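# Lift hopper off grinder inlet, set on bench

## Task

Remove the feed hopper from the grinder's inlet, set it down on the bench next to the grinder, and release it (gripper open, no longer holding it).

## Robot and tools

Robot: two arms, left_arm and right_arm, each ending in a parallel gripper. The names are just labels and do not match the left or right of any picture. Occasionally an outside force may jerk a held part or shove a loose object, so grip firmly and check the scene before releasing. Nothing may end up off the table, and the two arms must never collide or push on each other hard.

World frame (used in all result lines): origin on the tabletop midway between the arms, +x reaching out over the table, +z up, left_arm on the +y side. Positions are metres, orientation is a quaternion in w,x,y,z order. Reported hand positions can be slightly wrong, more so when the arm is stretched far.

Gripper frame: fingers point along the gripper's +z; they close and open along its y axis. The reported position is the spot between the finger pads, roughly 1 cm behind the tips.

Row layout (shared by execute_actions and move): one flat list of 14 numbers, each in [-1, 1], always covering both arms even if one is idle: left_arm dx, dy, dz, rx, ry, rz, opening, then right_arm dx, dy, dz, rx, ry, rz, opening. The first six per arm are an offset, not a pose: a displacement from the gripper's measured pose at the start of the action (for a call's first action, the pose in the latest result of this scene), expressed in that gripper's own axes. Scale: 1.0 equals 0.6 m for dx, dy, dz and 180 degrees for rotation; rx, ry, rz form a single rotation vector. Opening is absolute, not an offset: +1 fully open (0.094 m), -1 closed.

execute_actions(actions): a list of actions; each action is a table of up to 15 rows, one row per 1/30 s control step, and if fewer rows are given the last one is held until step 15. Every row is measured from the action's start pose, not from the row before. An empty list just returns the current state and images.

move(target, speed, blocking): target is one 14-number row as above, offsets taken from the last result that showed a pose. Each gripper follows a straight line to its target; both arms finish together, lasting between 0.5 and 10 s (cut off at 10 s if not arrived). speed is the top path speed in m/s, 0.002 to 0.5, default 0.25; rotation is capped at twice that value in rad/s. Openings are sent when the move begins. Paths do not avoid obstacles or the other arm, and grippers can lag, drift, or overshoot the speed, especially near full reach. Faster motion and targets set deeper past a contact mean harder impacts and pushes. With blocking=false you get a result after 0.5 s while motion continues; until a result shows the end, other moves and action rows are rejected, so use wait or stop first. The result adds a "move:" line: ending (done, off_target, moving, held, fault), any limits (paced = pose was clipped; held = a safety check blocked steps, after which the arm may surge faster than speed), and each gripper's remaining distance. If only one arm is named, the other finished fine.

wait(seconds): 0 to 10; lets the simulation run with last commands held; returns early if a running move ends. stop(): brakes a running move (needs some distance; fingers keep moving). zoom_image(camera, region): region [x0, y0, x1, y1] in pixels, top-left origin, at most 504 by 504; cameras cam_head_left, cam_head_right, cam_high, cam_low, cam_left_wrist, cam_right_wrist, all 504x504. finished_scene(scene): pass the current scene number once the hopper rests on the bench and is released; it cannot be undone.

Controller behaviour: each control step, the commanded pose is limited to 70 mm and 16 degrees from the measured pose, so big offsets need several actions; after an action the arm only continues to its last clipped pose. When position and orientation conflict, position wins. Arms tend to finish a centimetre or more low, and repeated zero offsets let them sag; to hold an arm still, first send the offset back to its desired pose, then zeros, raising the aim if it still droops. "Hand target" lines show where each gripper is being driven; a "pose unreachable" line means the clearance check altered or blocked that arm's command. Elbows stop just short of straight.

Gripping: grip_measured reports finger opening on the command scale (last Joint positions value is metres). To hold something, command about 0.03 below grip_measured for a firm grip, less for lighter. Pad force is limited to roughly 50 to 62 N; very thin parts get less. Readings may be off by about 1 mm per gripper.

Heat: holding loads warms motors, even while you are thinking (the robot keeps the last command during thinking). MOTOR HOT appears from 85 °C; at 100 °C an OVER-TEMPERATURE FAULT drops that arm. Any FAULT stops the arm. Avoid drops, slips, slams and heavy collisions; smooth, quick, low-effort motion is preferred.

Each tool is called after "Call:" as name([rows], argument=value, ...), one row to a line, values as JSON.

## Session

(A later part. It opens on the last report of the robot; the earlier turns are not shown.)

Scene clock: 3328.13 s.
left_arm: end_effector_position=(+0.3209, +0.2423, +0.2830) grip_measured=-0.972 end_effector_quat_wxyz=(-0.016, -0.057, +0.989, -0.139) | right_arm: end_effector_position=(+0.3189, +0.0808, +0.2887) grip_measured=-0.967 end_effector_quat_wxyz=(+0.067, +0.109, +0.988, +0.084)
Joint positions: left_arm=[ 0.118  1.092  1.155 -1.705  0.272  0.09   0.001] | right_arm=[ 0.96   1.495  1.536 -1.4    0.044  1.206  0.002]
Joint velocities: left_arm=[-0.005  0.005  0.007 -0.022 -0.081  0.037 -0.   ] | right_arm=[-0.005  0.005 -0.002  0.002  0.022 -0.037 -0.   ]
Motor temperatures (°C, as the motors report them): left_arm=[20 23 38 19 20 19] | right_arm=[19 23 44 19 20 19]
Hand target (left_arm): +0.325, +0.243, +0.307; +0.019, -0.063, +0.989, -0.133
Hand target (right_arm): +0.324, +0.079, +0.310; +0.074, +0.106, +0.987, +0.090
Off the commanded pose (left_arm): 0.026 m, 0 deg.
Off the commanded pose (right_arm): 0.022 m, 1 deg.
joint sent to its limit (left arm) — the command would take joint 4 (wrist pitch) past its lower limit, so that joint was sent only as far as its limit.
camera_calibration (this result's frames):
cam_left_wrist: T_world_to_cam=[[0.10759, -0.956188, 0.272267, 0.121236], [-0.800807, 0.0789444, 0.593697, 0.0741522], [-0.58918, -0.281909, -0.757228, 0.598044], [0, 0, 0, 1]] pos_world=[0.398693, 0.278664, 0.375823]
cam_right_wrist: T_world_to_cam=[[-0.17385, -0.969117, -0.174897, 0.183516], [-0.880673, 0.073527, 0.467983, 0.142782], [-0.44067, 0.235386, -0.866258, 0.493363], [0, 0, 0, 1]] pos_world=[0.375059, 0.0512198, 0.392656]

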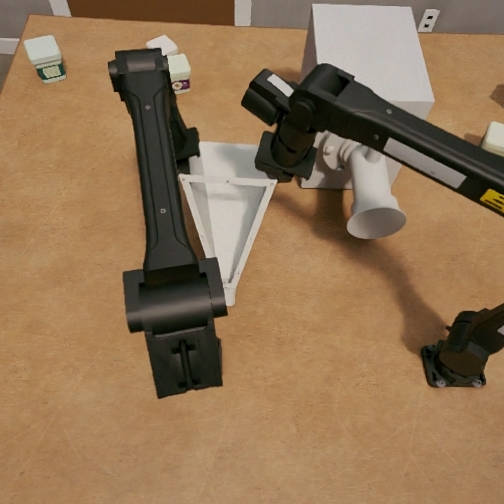

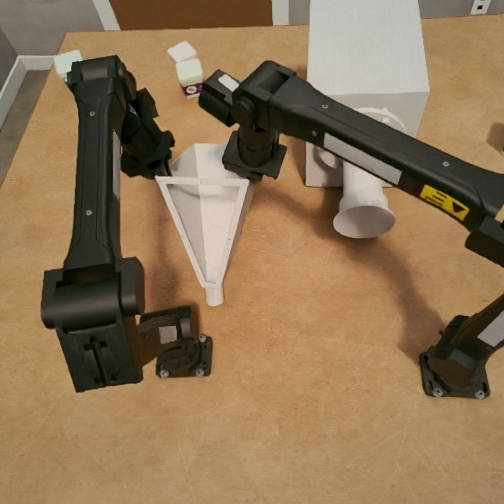

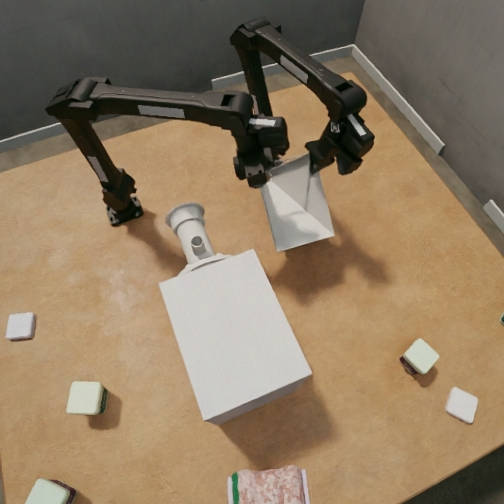

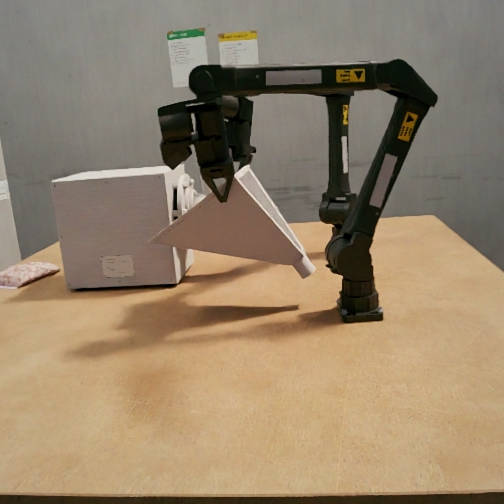

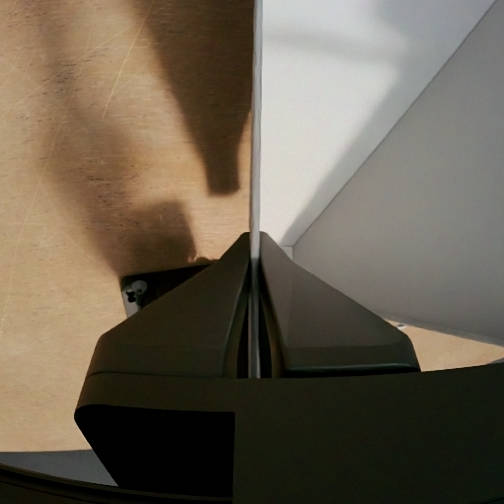

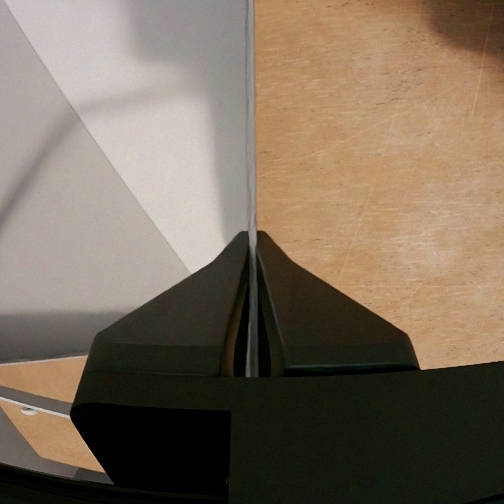

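Call:
execute_actions([
  [[-0.0272,0.0012,0.0087,0,0.012,0,-1,-0.026,-0.0007,0.0217,0,0.012,0,-1]],
  [[-0.0272,0.0012,0.0087,0,0.012,0,-1,-0.026,-0.0007,0.0217,0,0.012,0,-1]],
  [[-0.0272,0.0012,0.0087,0,0.012,0,-1,-0.026,-0.0007,0.0217,0,0.012,0,-1]],
  [[-0.005,-0.011,-0.038,0,0,0,-1,-0.01,0.005,-0.033,0,0,0,-1]],
])

Scene clock: 3348.60 s.
left_arm: end_effector_position=(+0.3507, +0.2450, +0.1965) grip_measured=-0.972 end_effector_quat_wxyz=(-0.161, -0.062, +0.973, -0.155) | right_arm: end_effector_position=(+0.3516, +0.0840, +0.2068) grip_measured=-0.967 end_effector_quat_wxyz=(-0.029, +0.116, +0.991, +0.058)
Joint positions: left_arm=[ 0.104  1.384  1.133 -1.687  0.266  0.104  0.001] | right_arm=[ 0.859  1.652  1.518 -1.368 -0.111  1.126  0.002]
Joint velocities: left_arm=[-0.015 -0.005  0.007 -0.002 -0.051  0.037  0.   ] | right_arm=[-0.005 -0.015 -0.002 -0.007 -0.066 -0.051 -0.001]
Motor temperatures (°C, as the motors report them): left_arm=[20 23 38 19 20 19] | right_arm=[19 23 46 19 20 19]
Hand target (left_arm): +0.361, +0.247, +0.217; -0.140, -0.064, +0.977, -0.151
Hand target (right_arm): +0.360, +0.084, +0.226; -0.023, +0.116, +0.991, +0.063
Off the commanded pose (left_arm): 0.024 m, 0 deg.
Off the commanded pose (right_arm): 0.022 m, 1 deg.
joint sent to its limit (left arm) — the command would take joint 4 (wrist pitch) past its lower limit, so that joint was sent only as far as its limit.
camera_calibration (this result's frames):
cam_left_wrist: T_world_to_cam=[[0.16081, -0.945706, 0.282454, 0.120881], [-0.59702, 0.134681, 0.79084, 0.0252847], [-0.785943, -0.295806, -0.542947, 0.581093], [0, 0, 0, 1]] pos_world=[0.452363, 0.282803, 0.261364]
cam_right_wrist: T_world_to_cam=[[-0.202102, -0.973388, -0.108032, 0.174399], [-0.771772, 0.0903819, 0.629443, 0.13655], [-0.602928, 0.210587, -0.7695, 0.475187], [0, 0, 0, 1]] pos_world=[0.427135, 0.0573475, 0.298546]

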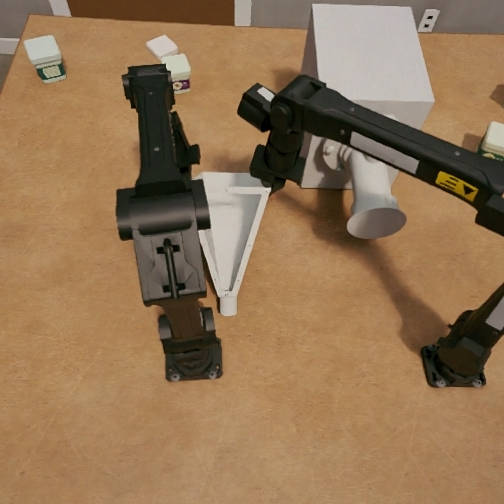

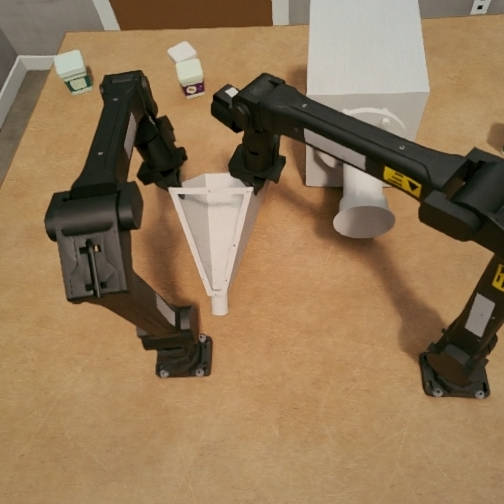

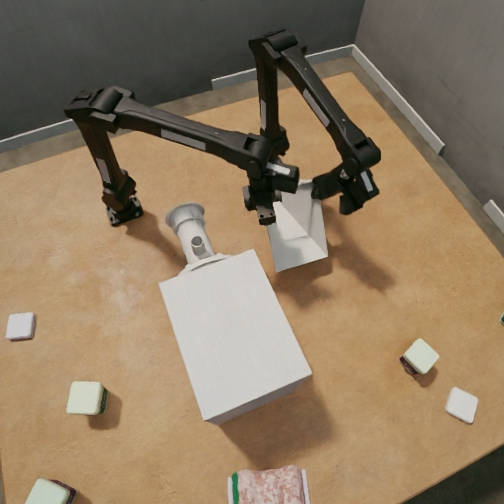

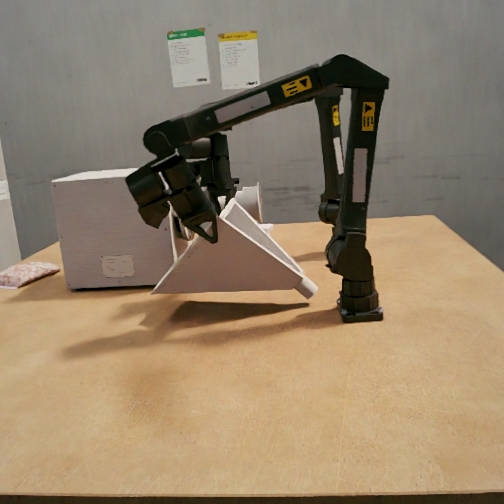

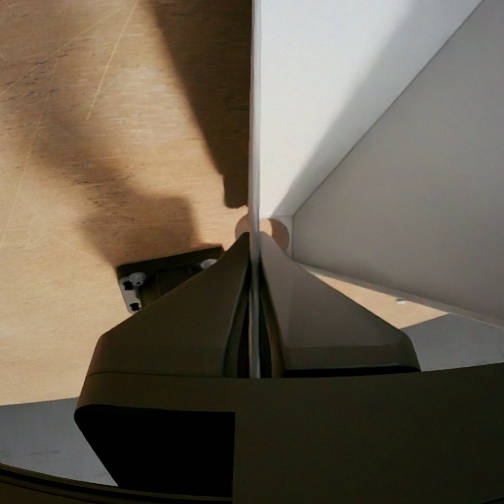

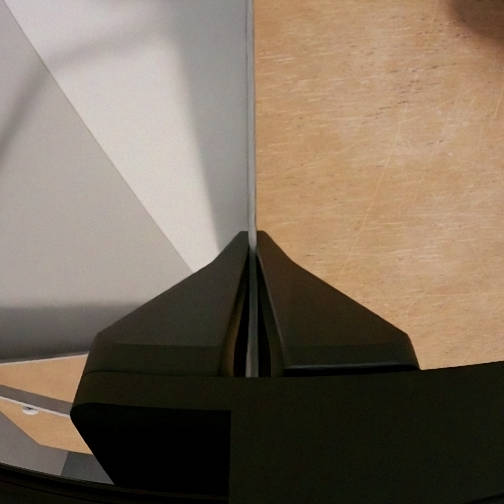

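Call:
execute_actions([
  [[-0.0093,-0.002,-0.014,0,0,0,-1,-0.0128,0.0035,-0.004,0,0,0,-1]],
  [[-0.0093,-0.002,-0.014,0,0,0,-1,-0.0128,0.0035,-0.008,0,0,0,-1]],
  [[-0.0093,-0.002,-0.014,0,0,0,-1,-0.0128,0.0035,-0.01,0,0,0,-1]],
])

Scene clock: 3365.37 s.
left_arm: end_effector_position=(+0.3558, +0.2457, +0.1679) grip_measured=-0.972 end_effector_quat_wxyz=(-0.208, -0.057, +0.963, -0.163) | right_arm: end_effector_position=(+0.3564, +0.0854, +0.1824) grip_measured=-0.967 end_effector_quat_wxyz=(-0.050, +0.123, +0.990, +0.044)
Joint positions: left_arm=[ 0.104  1.485  1.133 -1.688  0.267  0.126  0.001] | right_arm=[ 0.846  1.703  1.518 -1.366 -0.132  1.126  0.002]
Joint velocities: left_arm=[ 0.015 -0.005 -0.012  0.002 -0.051 -0.037 -0.   ] | right_arm=[-0.015 -0.005 -0.002  0.007 -0.022  0.066 -0.   ]
Motor temperatures (°C, as the motors report them): left_arm=[20 23 37 19 19 19] | right_arm=[19 23 46 19 19 19]
Hand target (left_arm): +0.362, +0.247, +0.182; -0.194, -0.057, +0.966, -0.160
Hand target (right_arm): +0.363, +0.085, +0.195; -0.042, +0.120, +0.991, +0.048
Off the commanded pose (left_arm): 0.016 m, 2 deg.
Off the commanded pose (right_arm): 0.015 m, 1 deg.
camera_calibration (this result's frames):
cam_left_wrist: T_world_to_cam=[[0.169502, -0.941128, 0.292485, 0.122942], [-0.51855, 0.167209, 0.838539, 0.00695638], [-0.838078, -0.293802, -0.45968, 0.573889], [0, 0, 0, 1]] pos_world=[0.463733, 0.283151, 0.222013]
cam_right_wrist: T_world_to_cam=[[-0.217736, -0.973082, -0.0755209, 0.173672], [-0.740374, 0.114256, 0.662413, 0.136321], [-0.635954, 0.200145, -0.745322, 0.467227], [0, 0, 0, 1]] pos_world=[0.435878, 0.0599088, 0.271049]

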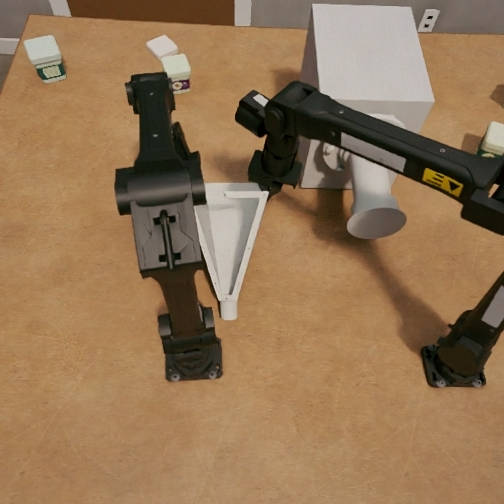

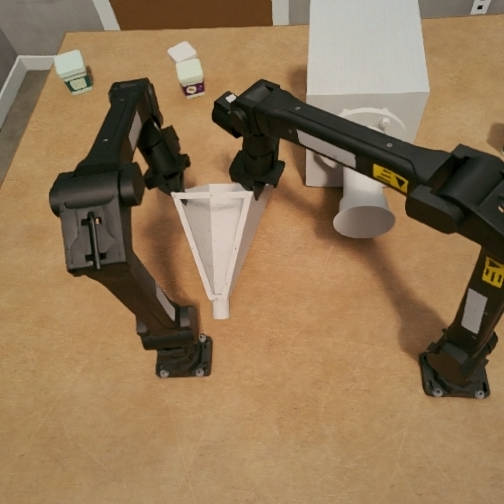

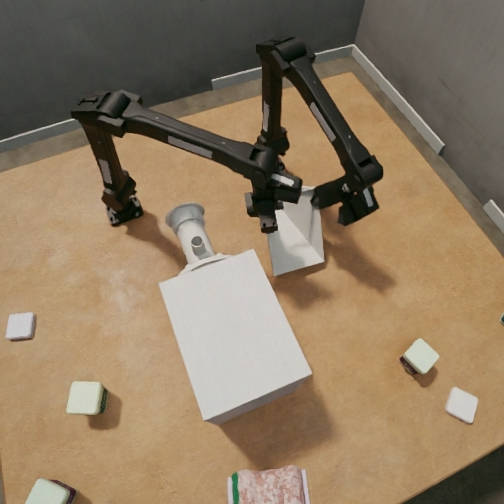

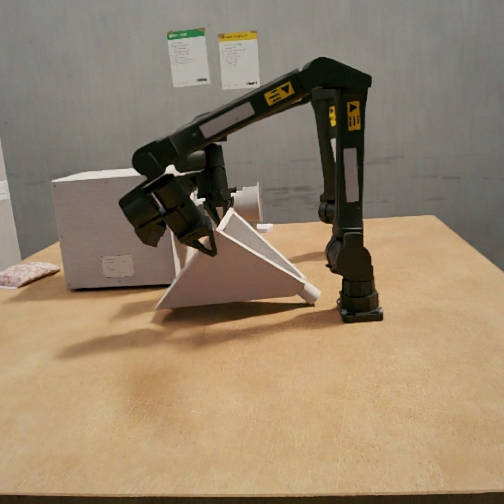

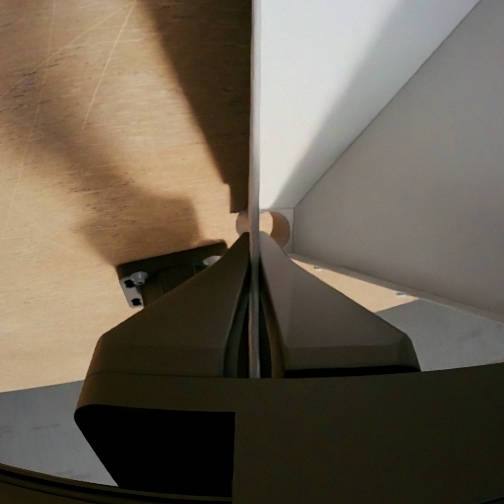

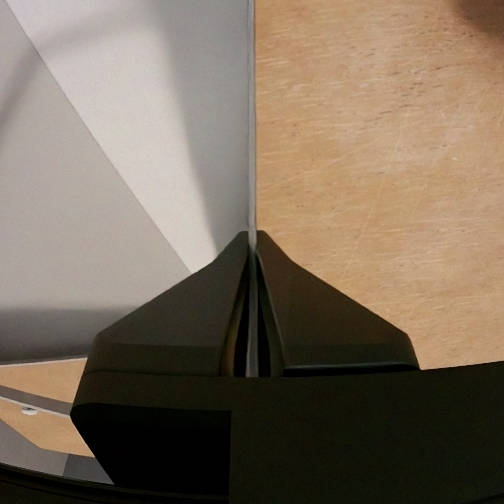

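Call:
zoom_image(camera="cam_low", region=[130, 200, 390, 340])

Region (130, 200, 390, 340) of cam_low's 504x504 image, scaled by 1.938, with more detail than that image has; it fills the top 271 rows of this view, and the rest is white.

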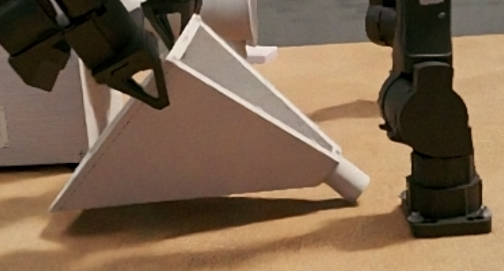

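Call:
execute_actions([
  [[-0.006,-0.002,-0.012,0,0,0,-1,-0.008,0.003,-0.004,0,0,0,-1]],
  [[-0.004,-0.002,-0.01,0,0,0,-1,-0.006,0.003,-0.004,0,0,0,-1]],
])

Call:
zoom_image(camera="cam_low", region=[130, 200, 390, 340])

Scene clock: 3372.47 s.
left_arm: end_effector_position=(+0.3563, +0.2457, +0.1597) grip_measured=-0.972 end_effector_quat_wxyz=(-0.223, -0.058, +0.959, -0.165) | right_arm: end_effector_position=(+0.3572, +0.0860, +0.1754) grip_measured=-0.967 end_effector_quat_wxyz=(-0.063, +0.128, +0.989, +0.043)
Joint positions: left_arm=[ 0.104  1.515  1.133 -1.69   0.267  0.129  0.001] | right_arm=[ 0.839  1.718  1.518 -1.365 -0.152  1.129  0.002]
Joint velocities: left_arm=[ 0.005 -0.015 -0.007  0.012  0.007 -0.051 -0.   ] | right_arm=[-0.015  0.015 -0.002 -0.002  0.007 -0.051  0.001]
Motor temperatures (°C, as the motors report them): left_arm=[20 23 36 19 19 19] | right_arm=[19 23 45 19 19 19]
Hand target (left_arm): +0.361, +0.247, +0.167; -0.217, -0.058, +0.960, -0.165
Hand target (right_arm): +0.361, +0.086, +0.180; -0.057, +0.126, +0.989, +0.043
Off the commanded pose (left_arm): 0.009 m, 1 deg.
Off the commanded pose (right_arm): 0.006 m, 1 deg.
camera_calibration (this result's frames):
cam_left_wrist: T_world_to_cam=[[0.176937, -0.939362, 0.293756, 0.121989], [-0.491978, 0.174088, 0.853024, 0.000566797], [-0.852438, -0.295453, -0.431343, 0.571496], [0, 0, 0, 1]] pos_world=[0.465859, 0.283343, 0.210192]
cam_right_wrist: T_world_to_cam=[[-0.228943, -0.970816, -0.0714256, 0.17704], [-0.722375, 0.120254, 0.680965, 0.131159], [-0.652502, 0.207498, -0.728825, 0.464784], [0, 0, 0, 1]] pos_world=[0.438551, 0.0596592, 0.262077]

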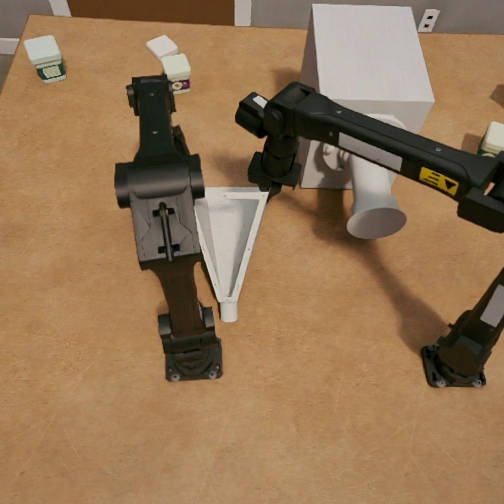

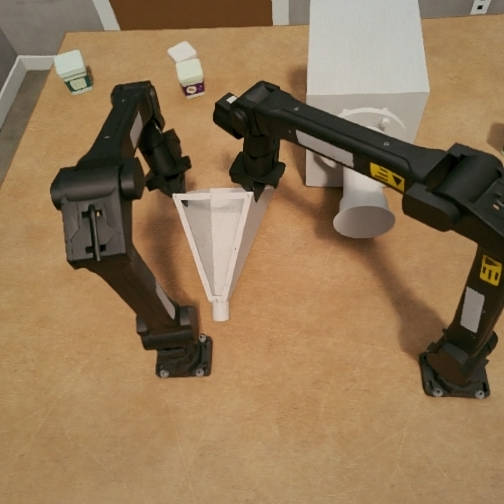

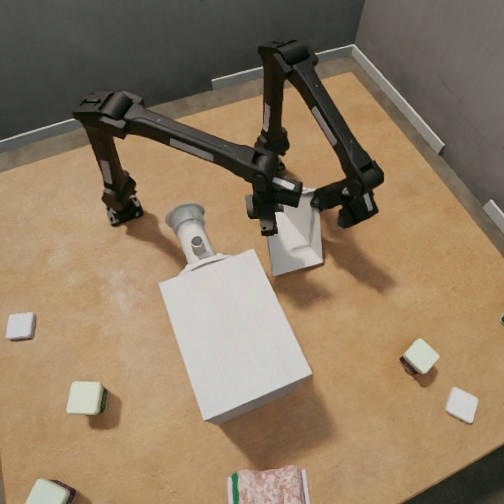

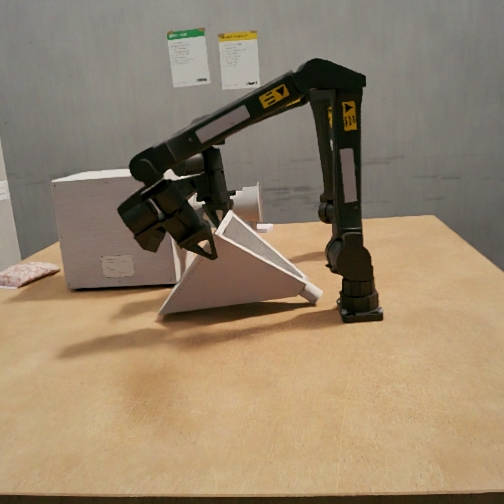

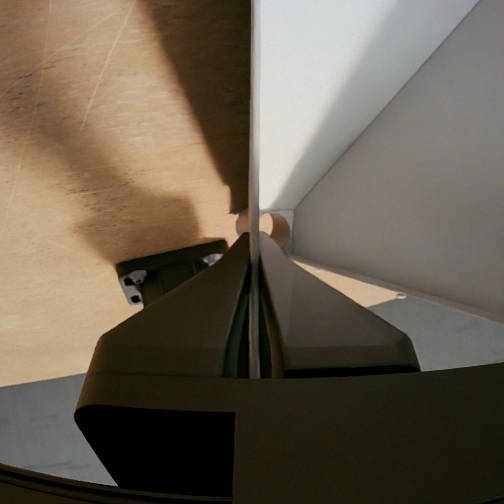

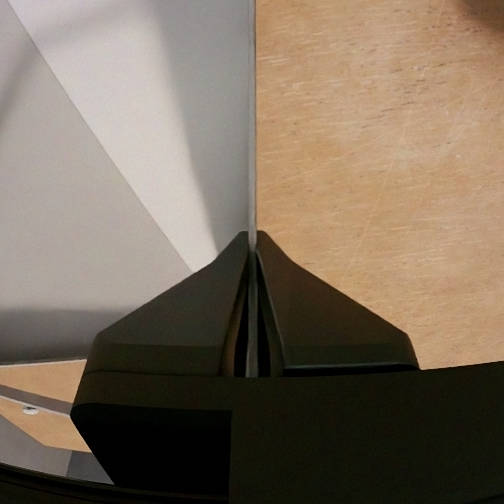

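Region (130, 200, 390, 340) of cam_low's 504x504 image, scaled by 1.938, with more detail than that image has; it fills the top 271 rows of this view, and the rest is white.

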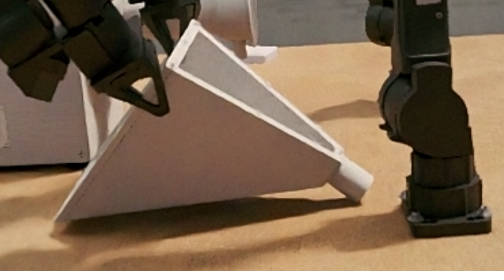

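Call:
execute_actions([
  [[-0.004,-0.002,-0.008,0,-0.008,0,-1,-0.006,0.003,0.0,0,-0.008,0,-1]],
  [[-0.004,-0.002,-0.008,0,-0.008,0,-1,-0.006,0.003,0.0,0,-0.008,0,-1]],
])

Call:
zoom_image(camera="cam_low", region=[130, 200, 390, 340])

Scene clock: 3379.53 s.
left_arm: end_effector_position=(+0.3567, +0.2457, +0.1587) grip_measured=-0.972 end_effector_quat_wxyz=(-0.222, -0.058, +0.959, -0.166) | right_arm: end_effector_position=(+0.3577, +0.0862, +0.1754) grip_measured=-0.967 end_effector_quat_wxyz=(-0.061, +0.133, +0.988, +0.043)
Joint positions: left_arm=[ 0.104  1.515  1.131 -1.685  0.268  0.129  0.001] | right_arm=[ 0.839  1.718  1.518 -1.364 -0.15   1.138  0.002]
Joint velocities: left_arm=[-0.005 -0.024  0.007 -0.002 -0.037  0.037 -0.   ] | right_arm=[-0.005 -0.015 -0.007  0.002 -0.022  0.022 -0.001]
Motor temperatures (°C, as the motors report them): left_arm=[20 23 36 19 19 19] | right_arm=[19 23 45 19 19 19]
Hand target (left_arm): +0.361, +0.246, +0.162; -0.210, -0.060, +0.962, -0.165
Hand target (right_arm): +0.362, +0.087, +0.175; -0.049, +0.132, +0.989, +0.042
Off the commanded pose (left_arm): 0.006 m, 1 deg.
Off the commanded pose (right_arm): 0.004 m, 1 deg.
camera_calibration (this result's frames):
cam_left_wrist: T_world_to_cam=[[0.176252, -0.939285, 0.294412, 0.122293], [-0.495023, 0.173942, 0.851291, 0.00309526], [-0.850816, -0.295783, -0.43431, 0.571418], [0, 0, 0, 1]] pos_world=[0.466149, 0.283345, 0.209533]
cam_right_wrist: T_world_to_cam=[[-0.237607, -0.968758, -0.0710691, 0.180164], [-0.722447, 0.127338, 0.6796, 0.131223], [-0.649318, 0.212821, -0.730132, 0.463709], [0, 0, 0, 1]] pos_world=[0.438705, 0.0591388, 0.262194]

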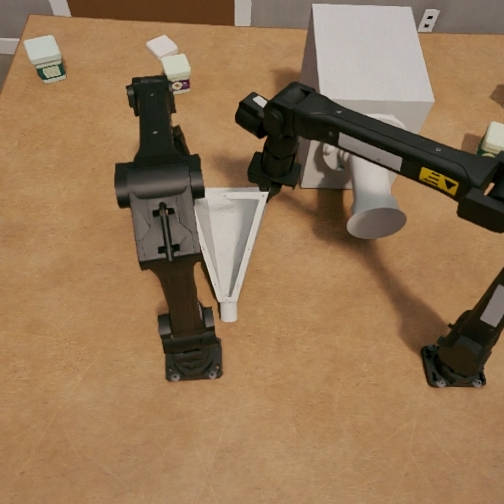

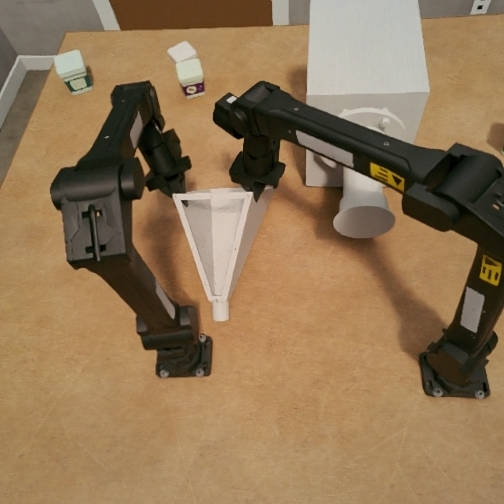

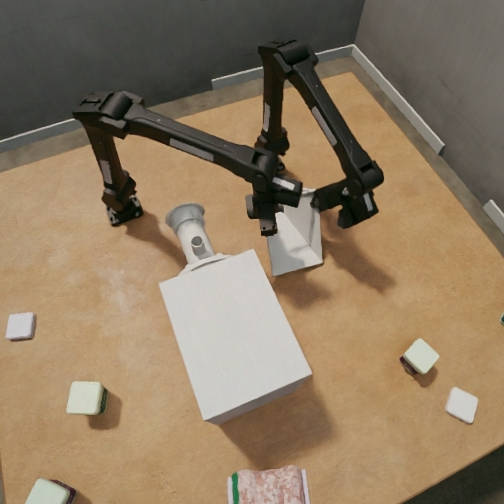

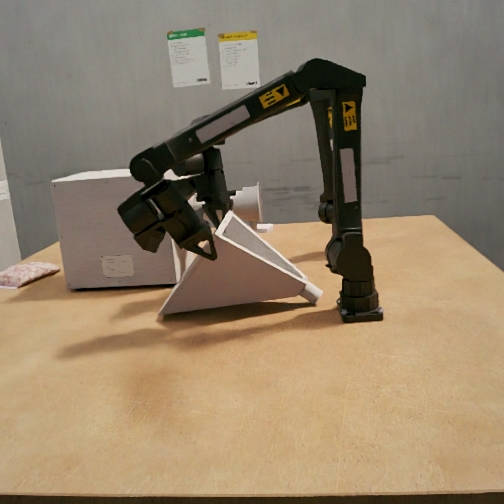

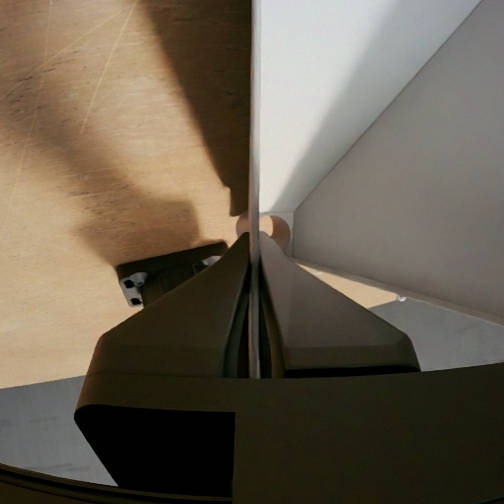

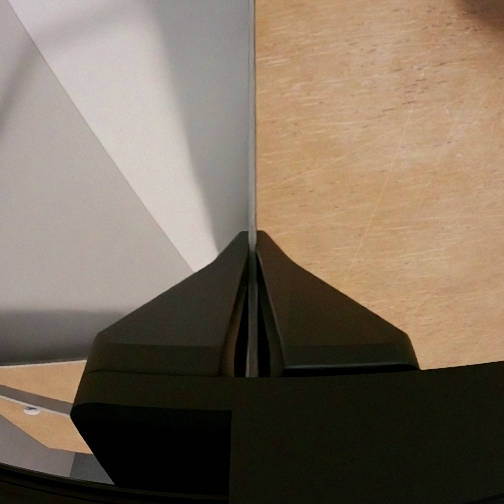

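Region (130, 200, 390, 340) of cam_low's 504x504 image, scaled by 1.938, with more detail than that image has; it fills the top 271 rows of this view, and the rest is white.

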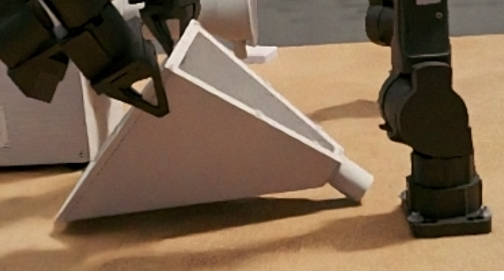

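Call:
execute_actions([
  [[0.008,-0.005,-0.015,0,0,0,-0.9,0.002,0.001,-0.016,0,0,0,-0.9]],
  [[0.012,-0.008,-0.022,0,0,0,-0.5,0.004,0.002,-0.026,0,0,0,-0.5]],
  [[0.0,0.0,-0.05,0,0,0,-0.4,0.0,0.0,-0.05,0,0,0,-0.4],[0.0,0.0,-0.09,0,0,0,-0.4,0.0,0.0,-0.09,0,0,0,-0.4]],
  [[0.0,0.0,-0.1,0,0,0,-0.4,0.0,0.0,-0.1,0,0,0,-0.4]],
])

Scene clock: 3396.23 s.
left_arm: end_effector_position=(+0.3729, +0.2696, +0.2373) grip_measured=-0.403 end_effector_quat_wxyz=(-0.095, -0.069, +0.982, -0.146) | right_arm: end_effector_position=(+0.3481, +0.0598, +0.2633) grip_measured=-0.402 end_effector_quat_wxyz=(-0.084, +0.137, +0.987, -0.003)
Joint positions: left_arm=[ 0.16   1.349  1.232 -1.697  0.254  0.127  0.028] | right_arm=[ 0.824  1.694  1.716 -1.691 -0.138  1.125  0.028]
Joint velocities: left_arm=[-0.015  0.005 -0.002 -0.017 -0.022 -0.037 -0.   ] | right_arm=[ 0.015  0.005 -0.012 -0.022  0.007 -0.051  0.   ]
Motor temperatures (°C, as the motors report them): left_arm=[20 23 35 19 19 19] | right_arm=[19 24 43 19 20 19]
Hand target (left_arm): +0.382, +0.275, +0.250; -0.081, -0.074, +0.984, -0.143
Hand target (right_arm): +0.358, +0.063, +0.274; -0.077, +0.138, +0.987, +0.008
Off the commanded pose (left_arm): 0.018 m, 8 deg.
Off the commanded pose (right_arm): 0.016 m, 1 deg.
joint sent to its limit (left arm) — the command would take joint 4 (wrist pitch) past its lower limit, so that joint was sent only as far as its limit.
camera_calibration (this result's frames):
cam_left_wrist: T_world_to_cam=[[0.155427, -0.949313, 0.273217, 0.134205], [-0.696144, 0.0909737, 0.712114, 0.0703656], [-0.700875, -0.30088, -0.646719, 0.622252], [0, 0, 0, 1]] pos_world=[0.464247, 0.308224, 0.315647]
cam_right_wrist: T_world_to_cam=[[-0.240326, -0.970328, 0.0265892, 0.133875], [-0.681882, 0.188254, 0.706822, 0.0429615], [-0.690855, 0.151737, -0.706891, 0.539284], [0, 0, 0, 1]] pos_world=[0.434035, 0.0399856, 0.347289]

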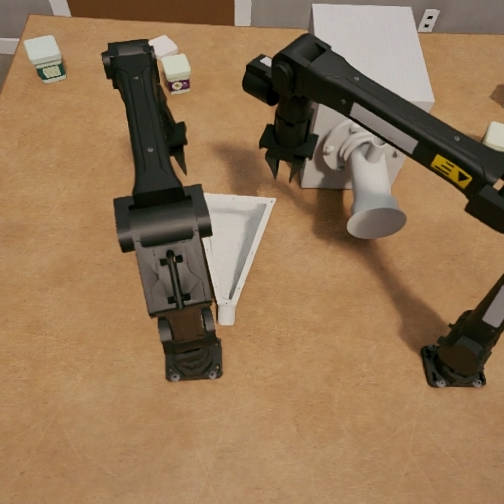

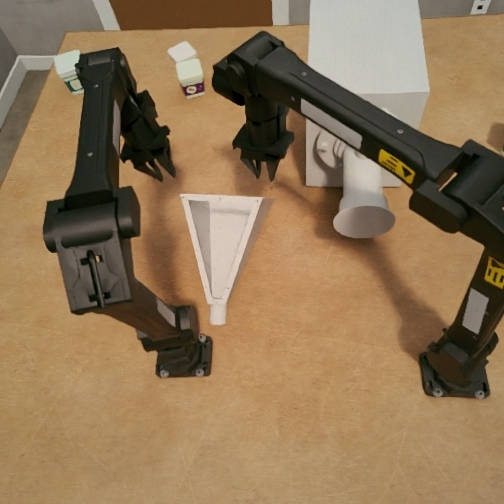

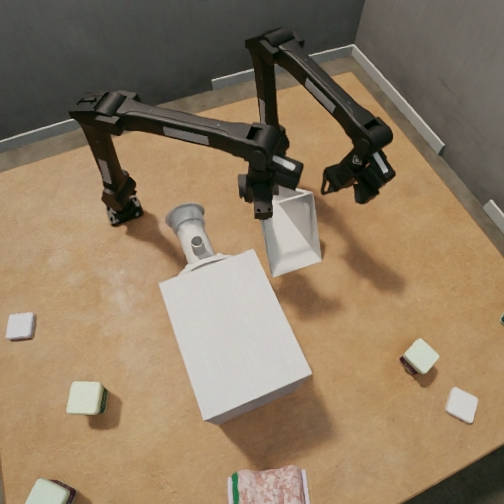

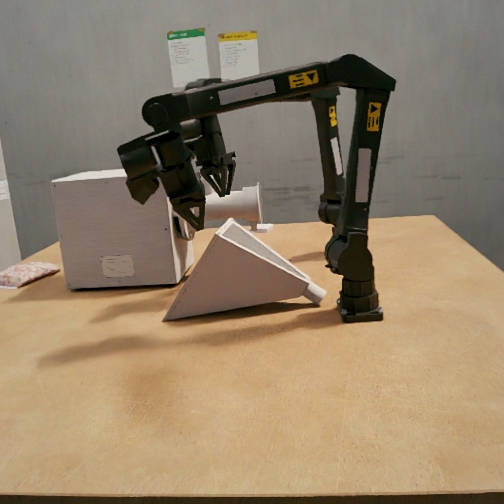

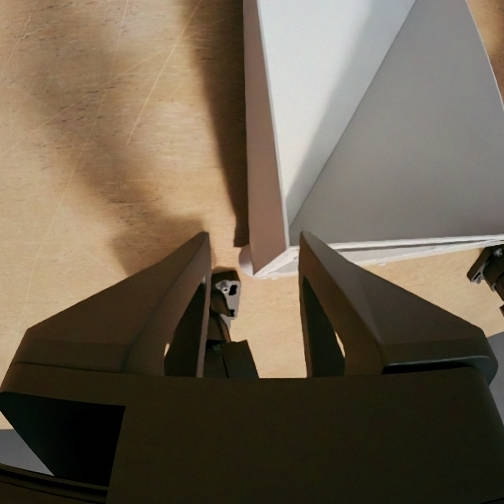

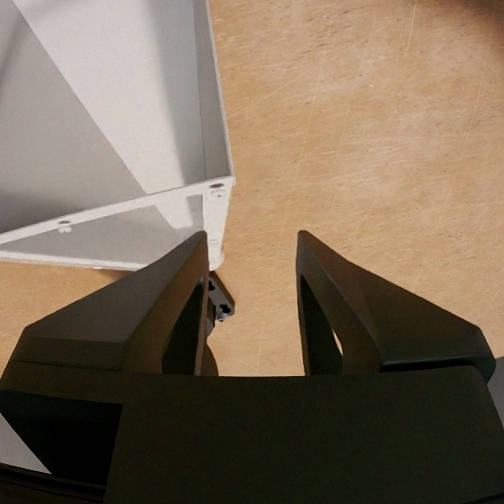

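Call:
execute_actions(actions=[])

Scene clock: 3407.30 s.
left_arm: end_effector_position=(+0.3729, +0.2696, +0.2373) grip_measured=-0.403 end_effector_quat_wxyz=(-0.095, -0.069, +0.982, -0.146) | right_arm: end_effector_position=(+0.3480, +0.0597, +0.2633) grip_measured=-0.402 end_effector_quat_wxyz=(-0.084, +0.137, +0.987, -0.003)
Joint positions: left_arm=[ 0.16   1.349  1.232 -1.697  0.254  0.127  0.028] | right_arm=[ 0.824  1.694  1.716 -1.691 -0.138  1.124  0.028]
Joint velocities: left_arm=[ 0.005 -0.015 -0.012 -0.007 -0.051 -0.022 -0.   ] | right_arm=[-0.005 -0.034 -0.002 -0.002 -0.095 -0.051  0.   ]
Motor temperatures (°C, as the motors report them): left_arm=[20 23 36 19 19 19] | right_arm=[19 24 44 19 20 19]
Hand target (left_arm): +0.382, +0.275, +0.250; -0.081, -0.074, +0.984, -0.143
Hand target (right_arm): +0.358, +0.063, +0.274; -0.077, +0.138, +0.987, +0.008
Off the commanded pose (left_arm): 0.018 m, 8 deg.
Off the commanded pose (right_arm): 0.016 m, 1 deg.
camera_calibration (this result's frames):
cam_left_wrist: T_world_to_cam=[[0.155427, -0.949313, 0.273217, 0.134205], [-0.696144, 0.0909737, 0.712114, 0.0703656], [-0.700875, -0.30088, -0.646719, 0.622252], [0, 0, 0, 1]] pos_world=[0.464247, 0.308224, 0.315647]
cam_right_wrist: T_world_to_cam=[[-0.239955, -0.970412, 0.0268652, 0.133595], [-0.68178, 0.188156, 0.706946, 0.0428645], [-0.691084, 0.151319, -0.706757, 0.539328], [0, 0, 0, 1]] pos_world=[0.434002, 0.0399668, 0.347282]

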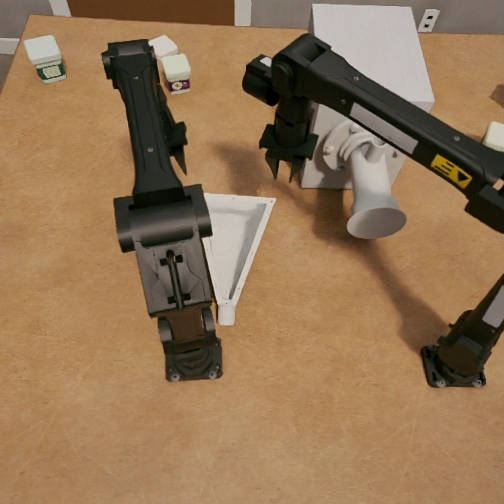

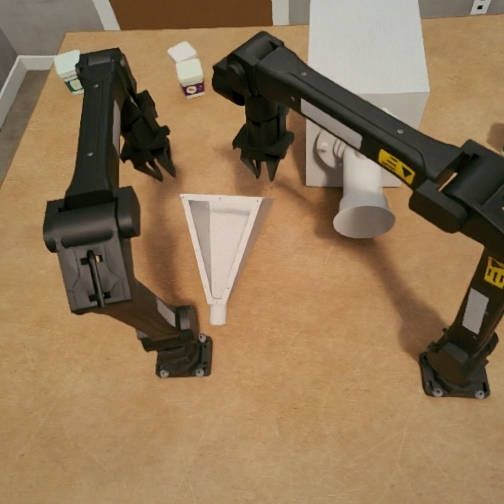

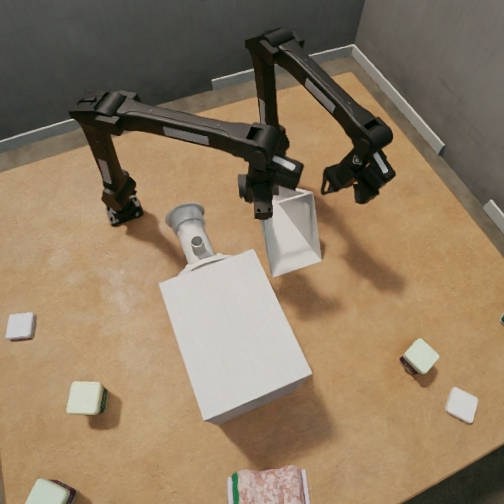

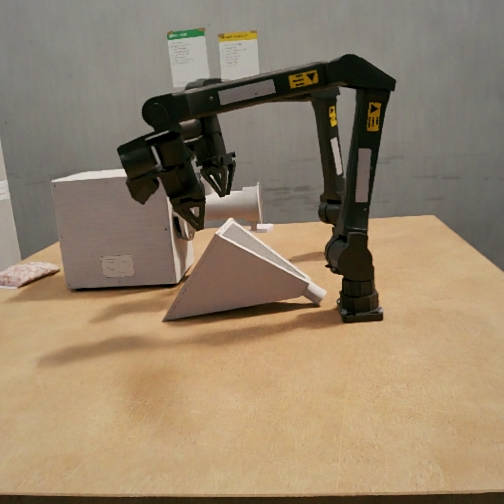

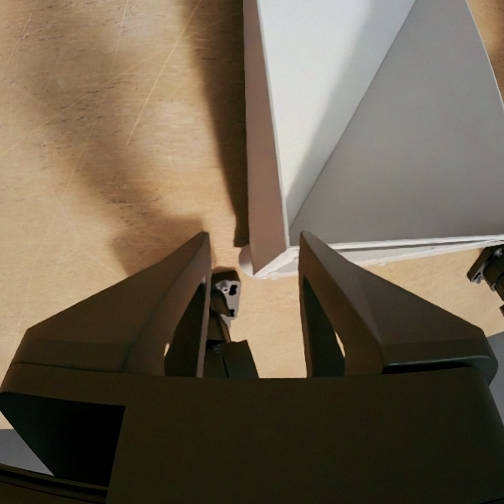

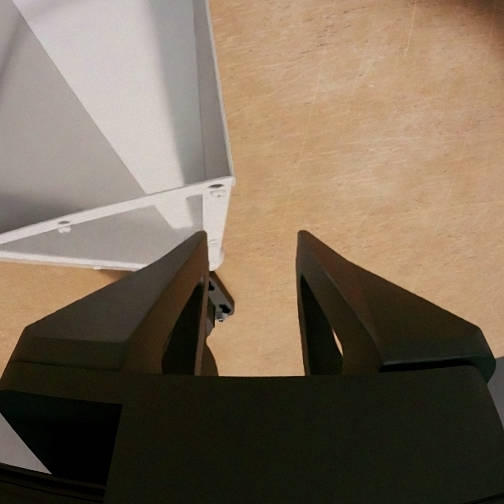

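The hopper is lying stable on the table beside the grinder and both grippers have released it.

Call:
finished_scene(scene=1)

The scene is finished: the task was done.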